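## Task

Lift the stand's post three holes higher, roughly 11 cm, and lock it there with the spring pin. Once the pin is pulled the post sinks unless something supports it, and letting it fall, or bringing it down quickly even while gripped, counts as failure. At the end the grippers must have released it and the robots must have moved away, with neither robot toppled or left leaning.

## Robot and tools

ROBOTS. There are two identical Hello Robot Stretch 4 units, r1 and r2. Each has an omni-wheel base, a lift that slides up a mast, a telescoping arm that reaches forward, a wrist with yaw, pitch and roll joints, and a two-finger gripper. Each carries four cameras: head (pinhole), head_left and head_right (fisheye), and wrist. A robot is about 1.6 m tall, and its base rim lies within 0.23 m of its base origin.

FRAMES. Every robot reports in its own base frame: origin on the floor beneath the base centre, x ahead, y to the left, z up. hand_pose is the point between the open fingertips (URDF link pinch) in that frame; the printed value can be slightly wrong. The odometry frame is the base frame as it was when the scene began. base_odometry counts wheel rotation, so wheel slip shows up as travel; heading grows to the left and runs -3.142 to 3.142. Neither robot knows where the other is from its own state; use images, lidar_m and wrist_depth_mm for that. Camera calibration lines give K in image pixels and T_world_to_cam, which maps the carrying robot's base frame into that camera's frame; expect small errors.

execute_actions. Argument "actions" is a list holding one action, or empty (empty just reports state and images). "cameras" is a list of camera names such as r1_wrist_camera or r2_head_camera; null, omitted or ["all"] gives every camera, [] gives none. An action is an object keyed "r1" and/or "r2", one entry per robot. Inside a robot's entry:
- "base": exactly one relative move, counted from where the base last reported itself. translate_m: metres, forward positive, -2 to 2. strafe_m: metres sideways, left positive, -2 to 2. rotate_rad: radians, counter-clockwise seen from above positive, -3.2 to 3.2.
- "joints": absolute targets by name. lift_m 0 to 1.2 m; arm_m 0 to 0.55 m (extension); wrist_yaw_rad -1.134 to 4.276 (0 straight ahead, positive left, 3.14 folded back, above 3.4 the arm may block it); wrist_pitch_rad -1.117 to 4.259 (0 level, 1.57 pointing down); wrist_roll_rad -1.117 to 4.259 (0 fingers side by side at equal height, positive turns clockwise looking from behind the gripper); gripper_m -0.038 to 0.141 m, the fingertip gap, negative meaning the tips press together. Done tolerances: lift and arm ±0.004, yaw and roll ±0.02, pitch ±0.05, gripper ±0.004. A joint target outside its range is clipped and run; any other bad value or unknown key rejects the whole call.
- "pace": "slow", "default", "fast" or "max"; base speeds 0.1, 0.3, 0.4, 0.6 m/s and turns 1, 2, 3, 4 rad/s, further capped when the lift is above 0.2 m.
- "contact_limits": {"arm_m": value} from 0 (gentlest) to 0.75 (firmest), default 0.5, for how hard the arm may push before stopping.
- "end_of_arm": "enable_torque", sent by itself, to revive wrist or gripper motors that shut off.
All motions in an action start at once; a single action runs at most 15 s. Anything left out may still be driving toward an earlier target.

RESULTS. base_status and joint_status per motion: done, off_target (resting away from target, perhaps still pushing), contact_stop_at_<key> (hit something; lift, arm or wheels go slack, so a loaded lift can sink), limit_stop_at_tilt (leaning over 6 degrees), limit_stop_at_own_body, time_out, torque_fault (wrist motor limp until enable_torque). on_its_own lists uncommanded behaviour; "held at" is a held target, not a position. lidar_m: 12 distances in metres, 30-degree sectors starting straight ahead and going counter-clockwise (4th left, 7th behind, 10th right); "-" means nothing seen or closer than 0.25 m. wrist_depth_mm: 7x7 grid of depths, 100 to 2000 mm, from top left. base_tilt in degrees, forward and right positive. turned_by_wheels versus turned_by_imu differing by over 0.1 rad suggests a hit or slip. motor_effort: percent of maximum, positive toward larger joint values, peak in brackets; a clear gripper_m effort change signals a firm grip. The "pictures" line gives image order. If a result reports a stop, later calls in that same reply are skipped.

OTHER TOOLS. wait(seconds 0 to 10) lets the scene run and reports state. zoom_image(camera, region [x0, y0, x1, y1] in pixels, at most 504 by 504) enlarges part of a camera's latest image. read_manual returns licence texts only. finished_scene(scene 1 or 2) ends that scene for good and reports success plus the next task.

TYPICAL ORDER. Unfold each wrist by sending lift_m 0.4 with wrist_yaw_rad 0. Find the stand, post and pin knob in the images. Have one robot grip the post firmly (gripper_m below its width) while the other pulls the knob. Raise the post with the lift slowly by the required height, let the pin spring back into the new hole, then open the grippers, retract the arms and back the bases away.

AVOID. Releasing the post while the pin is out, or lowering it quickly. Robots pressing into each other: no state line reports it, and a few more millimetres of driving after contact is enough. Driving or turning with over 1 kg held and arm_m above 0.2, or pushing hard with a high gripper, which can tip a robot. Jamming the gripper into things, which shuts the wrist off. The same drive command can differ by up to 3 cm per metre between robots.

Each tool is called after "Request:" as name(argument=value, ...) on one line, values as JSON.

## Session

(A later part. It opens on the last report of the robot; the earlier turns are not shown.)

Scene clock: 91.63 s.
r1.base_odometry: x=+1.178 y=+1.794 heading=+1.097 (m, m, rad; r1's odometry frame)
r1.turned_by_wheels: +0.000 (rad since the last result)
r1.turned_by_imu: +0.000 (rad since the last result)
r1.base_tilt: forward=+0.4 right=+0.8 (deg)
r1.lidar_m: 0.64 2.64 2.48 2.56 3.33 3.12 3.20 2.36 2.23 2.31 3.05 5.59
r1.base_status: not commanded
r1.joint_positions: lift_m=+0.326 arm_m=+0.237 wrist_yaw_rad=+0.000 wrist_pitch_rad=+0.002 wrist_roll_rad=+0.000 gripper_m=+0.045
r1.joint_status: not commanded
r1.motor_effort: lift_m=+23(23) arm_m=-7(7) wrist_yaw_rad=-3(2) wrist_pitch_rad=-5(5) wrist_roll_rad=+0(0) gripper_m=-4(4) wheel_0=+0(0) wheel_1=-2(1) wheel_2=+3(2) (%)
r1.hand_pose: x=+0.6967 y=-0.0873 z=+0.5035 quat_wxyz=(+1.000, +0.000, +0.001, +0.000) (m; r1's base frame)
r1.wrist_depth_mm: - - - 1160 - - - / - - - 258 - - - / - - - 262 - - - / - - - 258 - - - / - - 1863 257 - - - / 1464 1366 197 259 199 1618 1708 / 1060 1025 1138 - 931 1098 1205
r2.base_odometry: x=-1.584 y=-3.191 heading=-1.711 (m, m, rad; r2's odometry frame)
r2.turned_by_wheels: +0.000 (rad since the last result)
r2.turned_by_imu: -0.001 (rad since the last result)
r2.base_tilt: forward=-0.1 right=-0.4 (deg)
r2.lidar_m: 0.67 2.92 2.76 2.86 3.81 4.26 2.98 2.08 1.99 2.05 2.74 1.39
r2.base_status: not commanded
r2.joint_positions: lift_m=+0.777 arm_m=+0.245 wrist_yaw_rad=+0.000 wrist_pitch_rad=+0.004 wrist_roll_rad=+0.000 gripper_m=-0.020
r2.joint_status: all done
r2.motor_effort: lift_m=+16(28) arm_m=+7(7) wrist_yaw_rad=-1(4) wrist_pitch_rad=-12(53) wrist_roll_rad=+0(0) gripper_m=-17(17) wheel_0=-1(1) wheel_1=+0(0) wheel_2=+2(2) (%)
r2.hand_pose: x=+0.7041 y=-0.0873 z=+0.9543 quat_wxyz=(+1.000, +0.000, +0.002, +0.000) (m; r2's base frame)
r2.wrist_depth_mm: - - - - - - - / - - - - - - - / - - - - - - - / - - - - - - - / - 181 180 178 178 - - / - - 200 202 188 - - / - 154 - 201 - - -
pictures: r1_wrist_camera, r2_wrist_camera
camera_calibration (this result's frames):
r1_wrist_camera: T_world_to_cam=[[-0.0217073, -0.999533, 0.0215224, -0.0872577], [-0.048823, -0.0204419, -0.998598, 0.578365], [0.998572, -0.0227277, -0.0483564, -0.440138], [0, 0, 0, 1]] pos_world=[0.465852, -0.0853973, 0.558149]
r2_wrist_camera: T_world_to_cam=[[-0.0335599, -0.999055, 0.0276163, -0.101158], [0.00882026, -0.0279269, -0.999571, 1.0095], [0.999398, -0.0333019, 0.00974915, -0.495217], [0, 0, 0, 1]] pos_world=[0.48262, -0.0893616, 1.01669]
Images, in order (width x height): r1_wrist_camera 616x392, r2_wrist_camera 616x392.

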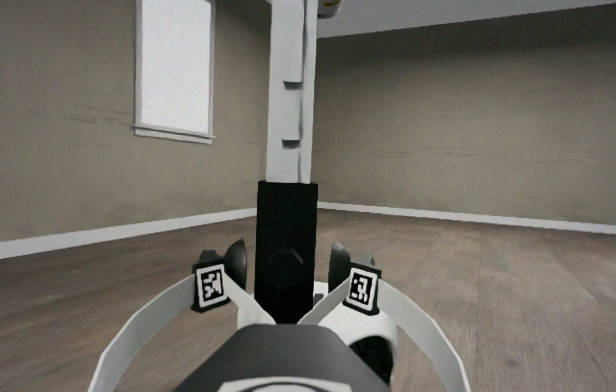

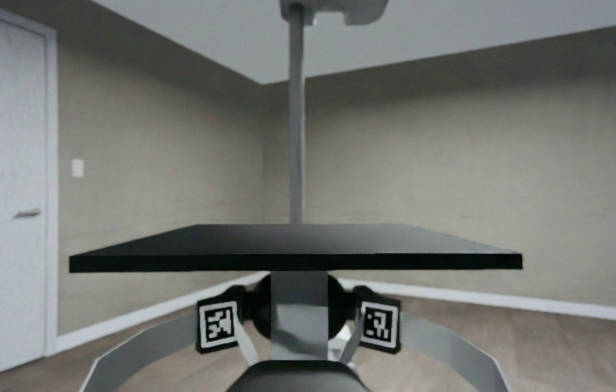

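Request:
execute_actions(actions=[{"r1": {"joints": {"arm_m": 0.08}, "pace": "max"}, "r2": {"joints": {"gripper_m": 0.055, "arm_m": 0.225, "lift_m": 0.776}}}], cameras=["r1_wrist_camera", "r2_wrist_camera"])

Scene clock: 95.00 s.
r1.base_odometry: x=+1.178 y=+1.794 heading=+1.097 (m, m, rad; r1's odometry frame)
r1.turned_by_wheels: +0.000 (rad since the last result)
r1.turned_by_imu: +0.000 (rad since the last result)
r1.base_tilt: forward=+0.3 right=+0.8 (deg)
r1.lidar_m: 0.65 2.64 2.46 2.54 3.31 3.11 3.22 2.40 2.23 2.32 3.04 5.60
r1.base_status: not commanded
r1.joint_positions: lift_m=+0.326 arm_m=+0.082 wrist_yaw_rad=+0.000 wrist_pitch_rad=+0.002 wrist_roll_rad=+0.000 gripper_m=+0.045
r1.joint_status: all done
r1.motor_effort: lift_m=+23(24) arm_m=-9(9) wrist_yaw_rad=+0(3) wrist_pitch_rad=-7(6) wrist_roll_rad=-1(1) gripper_m=-4(4) wheel_0=+0(0) wheel_1=-2(1) wheel_2=+3(3) (%)
r1.hand_pose: x=+0.5409 y=-0.0875 z=+0.5033 quat_wxyz=(+1.000, +0.000, +0.001, +0.000) (m; r1's base frame)
r1.wrist_depth_mm: - - - 1138 - - - / - - - - - - - / - - - - - - - / - - - - - - - / - - - 415 - - - / 1499 1397 196 421 199 1708 1708 / 1042 1008 1160 - 1078 1098 1160
r2.base_odometry: x=-1.584 y=-3.190 heading=-1.711 (m, m, rad; r2's odometry frame)
r2.turned_by_wheels: +0.000 (rad since the last result)
r2.turned_by_imu: -0.001 (rad since the last result)
r2.base_tilt: forward=-0.2 right=-0.4 (deg)
r2.lidar_m: 0.67 2.89 2.74 2.85 3.80 4.27 2.97 2.10 1.99 2.06 2.73 1.40
r2.base_status: not commanded
r2.joint_positions: lift_m=+0.776 arm_m=+0.226 wrist_yaw_rad=+0.001 wrist_pitch_rad=+0.002 wrist_roll_rad=+0.000 gripper_m=+0.055
r2.joint_status: all done
r2.motor_effort: lift_m=+16(15) arm_m=-8(17) wrist_yaw_rad=-1(24) wrist_pitch_rad=-7(12) wrist_roll_rad=+0(0) gripper_m=-1(21) wheel_0=+0(2) wheel_1=-1(1) wheel_2=+0(7) (%)
r2.hand_pose: x=+0.6858 y=-0.0873 z=+0.9538 quat_wxyz=(+1.000, +0.000, +0.001, +0.000) (m; r2's base frame)
r2.wrist_depth_mm: - - - - - - - / - - - - - - - / - - - - - - - / - - - - - - - / - - 183 220 246 - - / - - 198 220 211 - - / - - - 149 - - -
pictures: r1_wrist_camera, r2_wrist_camera
camera_calibration (this result's frames):
r1_wrist_camera: T_world_to_cam=[[-0.0222596, -0.999519, 0.0215789, -0.0905263], [-0.0493022, -0.0204605, -0.998574, 0.570869], [0.998536, -0.0232917, -0.0488231, -0.284427], [0, 0, 0, 1]] pos_world=[0.31014, -0.0854273, 0.558122]
r2_wrist_camera: T_world_to_cam=[[-0.0333623, -0.999063, 0.0275576, -0.101767], [0.0105498, -0.0279234, -0.999554, 1.00797], [0.999388, -0.0330567, 0.0114715, -0.47855], [0, 0, 0, 1]] pos_world=[0.464227, -0.0893453, 1.01581]
Images, in order (width x height): r1_wrist_camera 616x392, r2_wrist_camera 616x392.

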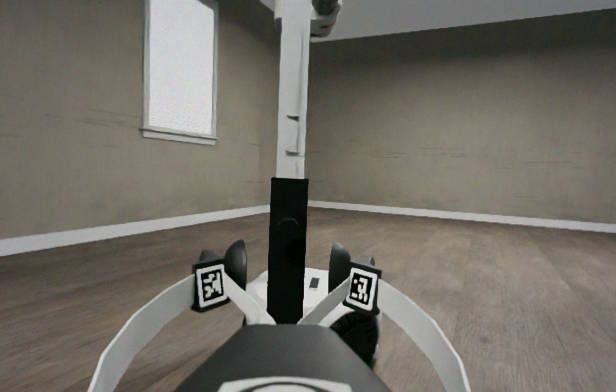

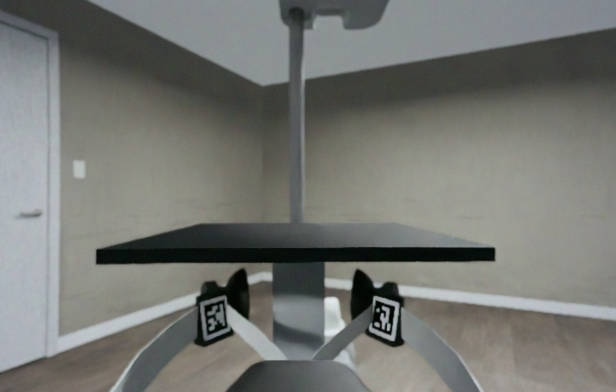

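Request:
execute_actions(actions=[{"r1": {"base": {"translate_m": -0.3}, "joints": {"arm_m": 0.0}, "pace": "fast"}, "r2": {"base": {"translate_m": -0.3}, "joints": {"arm_m": 0.0}, "pace": "fast"}}], cameras=["r1_head_camera", "r1_wrist_camera", "r2_wrist_camera"])

Scene clock: 98.37 s.
r1.base_odometry: x=+1.041 y=+1.527 heading=+1.097 (m, m, rad; r1's odometry frame)
r1.turned_by_wheels: +0.000 (rad since the last result)
r1.turned_by_imu: +0.002 (rad since the last result)
r1.base_tilt: forward=+0.4 right=+0.9 (deg)
r1.lidar_m: 0.97 2.78 2.62 2.70 3.01 2.84 2.94 2.23 2.09 2.14 2.89 5.88
r1.base_status: done
r1.joint_positions: lift_m=+0.326 arm_m=+0.003 wrist_yaw_rad=+0.000 wrist_pitch_rad=+0.002 wrist_roll_rad=+0.000 gripper_m=+0.045
r1.joint_status: all done
joint sent to its limit — the command would take r1.arm_m past its lower limit, so that joint was sent only as far as its limit.
r1.motor_effort: lift_m=+23(24) arm_m=-9(10) wrist_yaw_rad=-3(2) wrist_pitch_rad=-6(7) wrist_roll_rad=+1(0) gripper_m=-3(5) wheel_0=-1(9) wheel_1=-1(8) wheel_2=-1(11) (%)
r1.hand_pose: x=+0.4622 y=-0.0874 z=+0.5033 quat_wxyz=(+1.000, +0.000, +0.001, +0.000) (m; r1's base frame)
r1.wrist_depth_mm: - - - - - - - / - - - - - - - / - - - - - - - / - - - - - - - / - - - 1661 - - - / 1464 1366 197 798 199 1661 1756 / 1098 1025 1160 - 1138 1118 1182
r2.base_odometry: x=-1.542 y=-2.893 heading=-1.711 (m, m, rad; r2's odometry frame)
r2.turned_by_wheels: +0.000 (rad since the last result)
r2.turned_by_imu: -0.001 (rad since the last result)
r2.base_tilt: forward=-0.2 right=-0.4 (deg)
r2.lidar_m: 0.92 3.05 2.90 2.99 4.00 3.99 2.74 1.96 1.84 1.90 2.54 4.77
r2.base_status: done
r2.joint_positions: lift_m=+0.776 arm_m=+0.002 wrist_yaw_rad=+0.000 wrist_pitch_rad=+0.002 wrist_roll_rad=+0.000 gripper_m=+0.055
r2.joint_status: all done
r2.motor_effort: lift_m=+16(16) arm_m=-8(10) wrist_yaw_rad=+1(2) wrist_pitch_rad=-7(7) wrist_roll_rad=+0(0) gripper_m=-2(1) wheel_0=-1(6) wheel_1=-1(7) wheel_2=-2(11) (%)
r2.hand_pose: x=+0.4612 y=-0.0875 z=+0.9538 quat_wxyz=(+1.000, +0.000, +0.001, +0.000) (m; r2's base frame)
r2.wrist_depth_mm: - - - - - - - / - - - - - - - / - - - - - - - / - - - - - - - / - - - - - - - / - - 198 - 211 - - / - - - 148 - - -
pictures: r1_head_camera, r1_wrist_camera, r2_wrist_camera
camera_calibration (this result's frames):
r1_wrist_camera: T_world_to_cam=[[-0.0220722, -0.999523, 0.0215835, -0.0923156], [-0.0493198, -0.0204738, -0.998573, 0.567026], [0.998539, -0.0231052, -0.0488444, -0.20575], [0, 0, 0, 1]] pos_world=[0.231377, -0.0854163, 0.55816]
r2_wrist_camera: T_world_to_cam=[[-0.0341275, -0.999037, 0.0275585, -0.109128], [0.0104358, -0.0279293, -0.999555, 1.01034], [0.999363, -0.0338248, 0.0113789, -0.254021], [0, 0, 0, 1]] pos_world=[0.239591, -0.0893968, 1.01579]
Images, in order (width x height): r1_head_camera 420x560, r1_wrist_camera 616x392, r2_wrist_camera 616x392.

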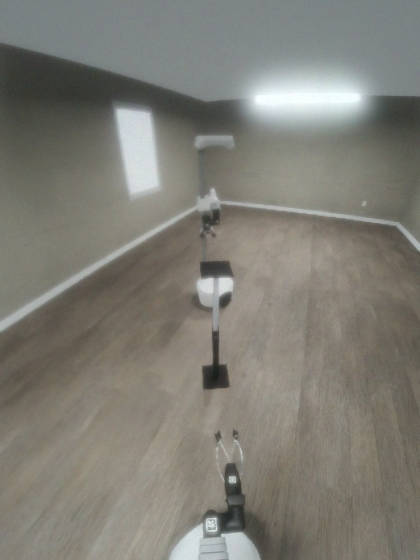

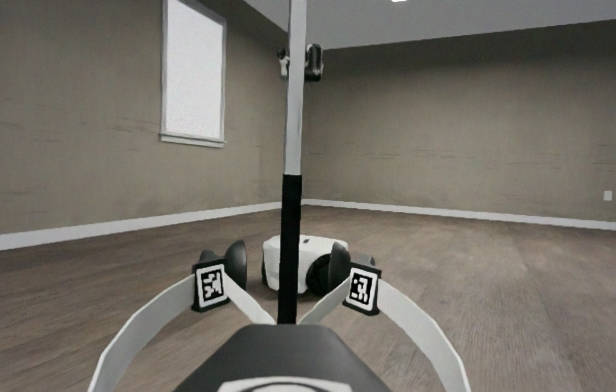

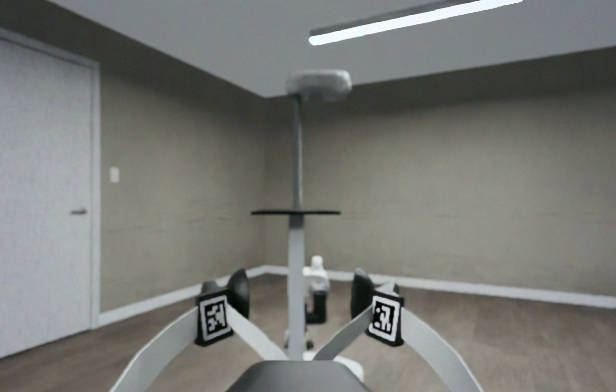

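The post is raised about 11.4 cm (3 holes) and resting on the pin. Both robots have backed clear.

Request:
finished_scene(scene=2)

The scene is finished: the task was done.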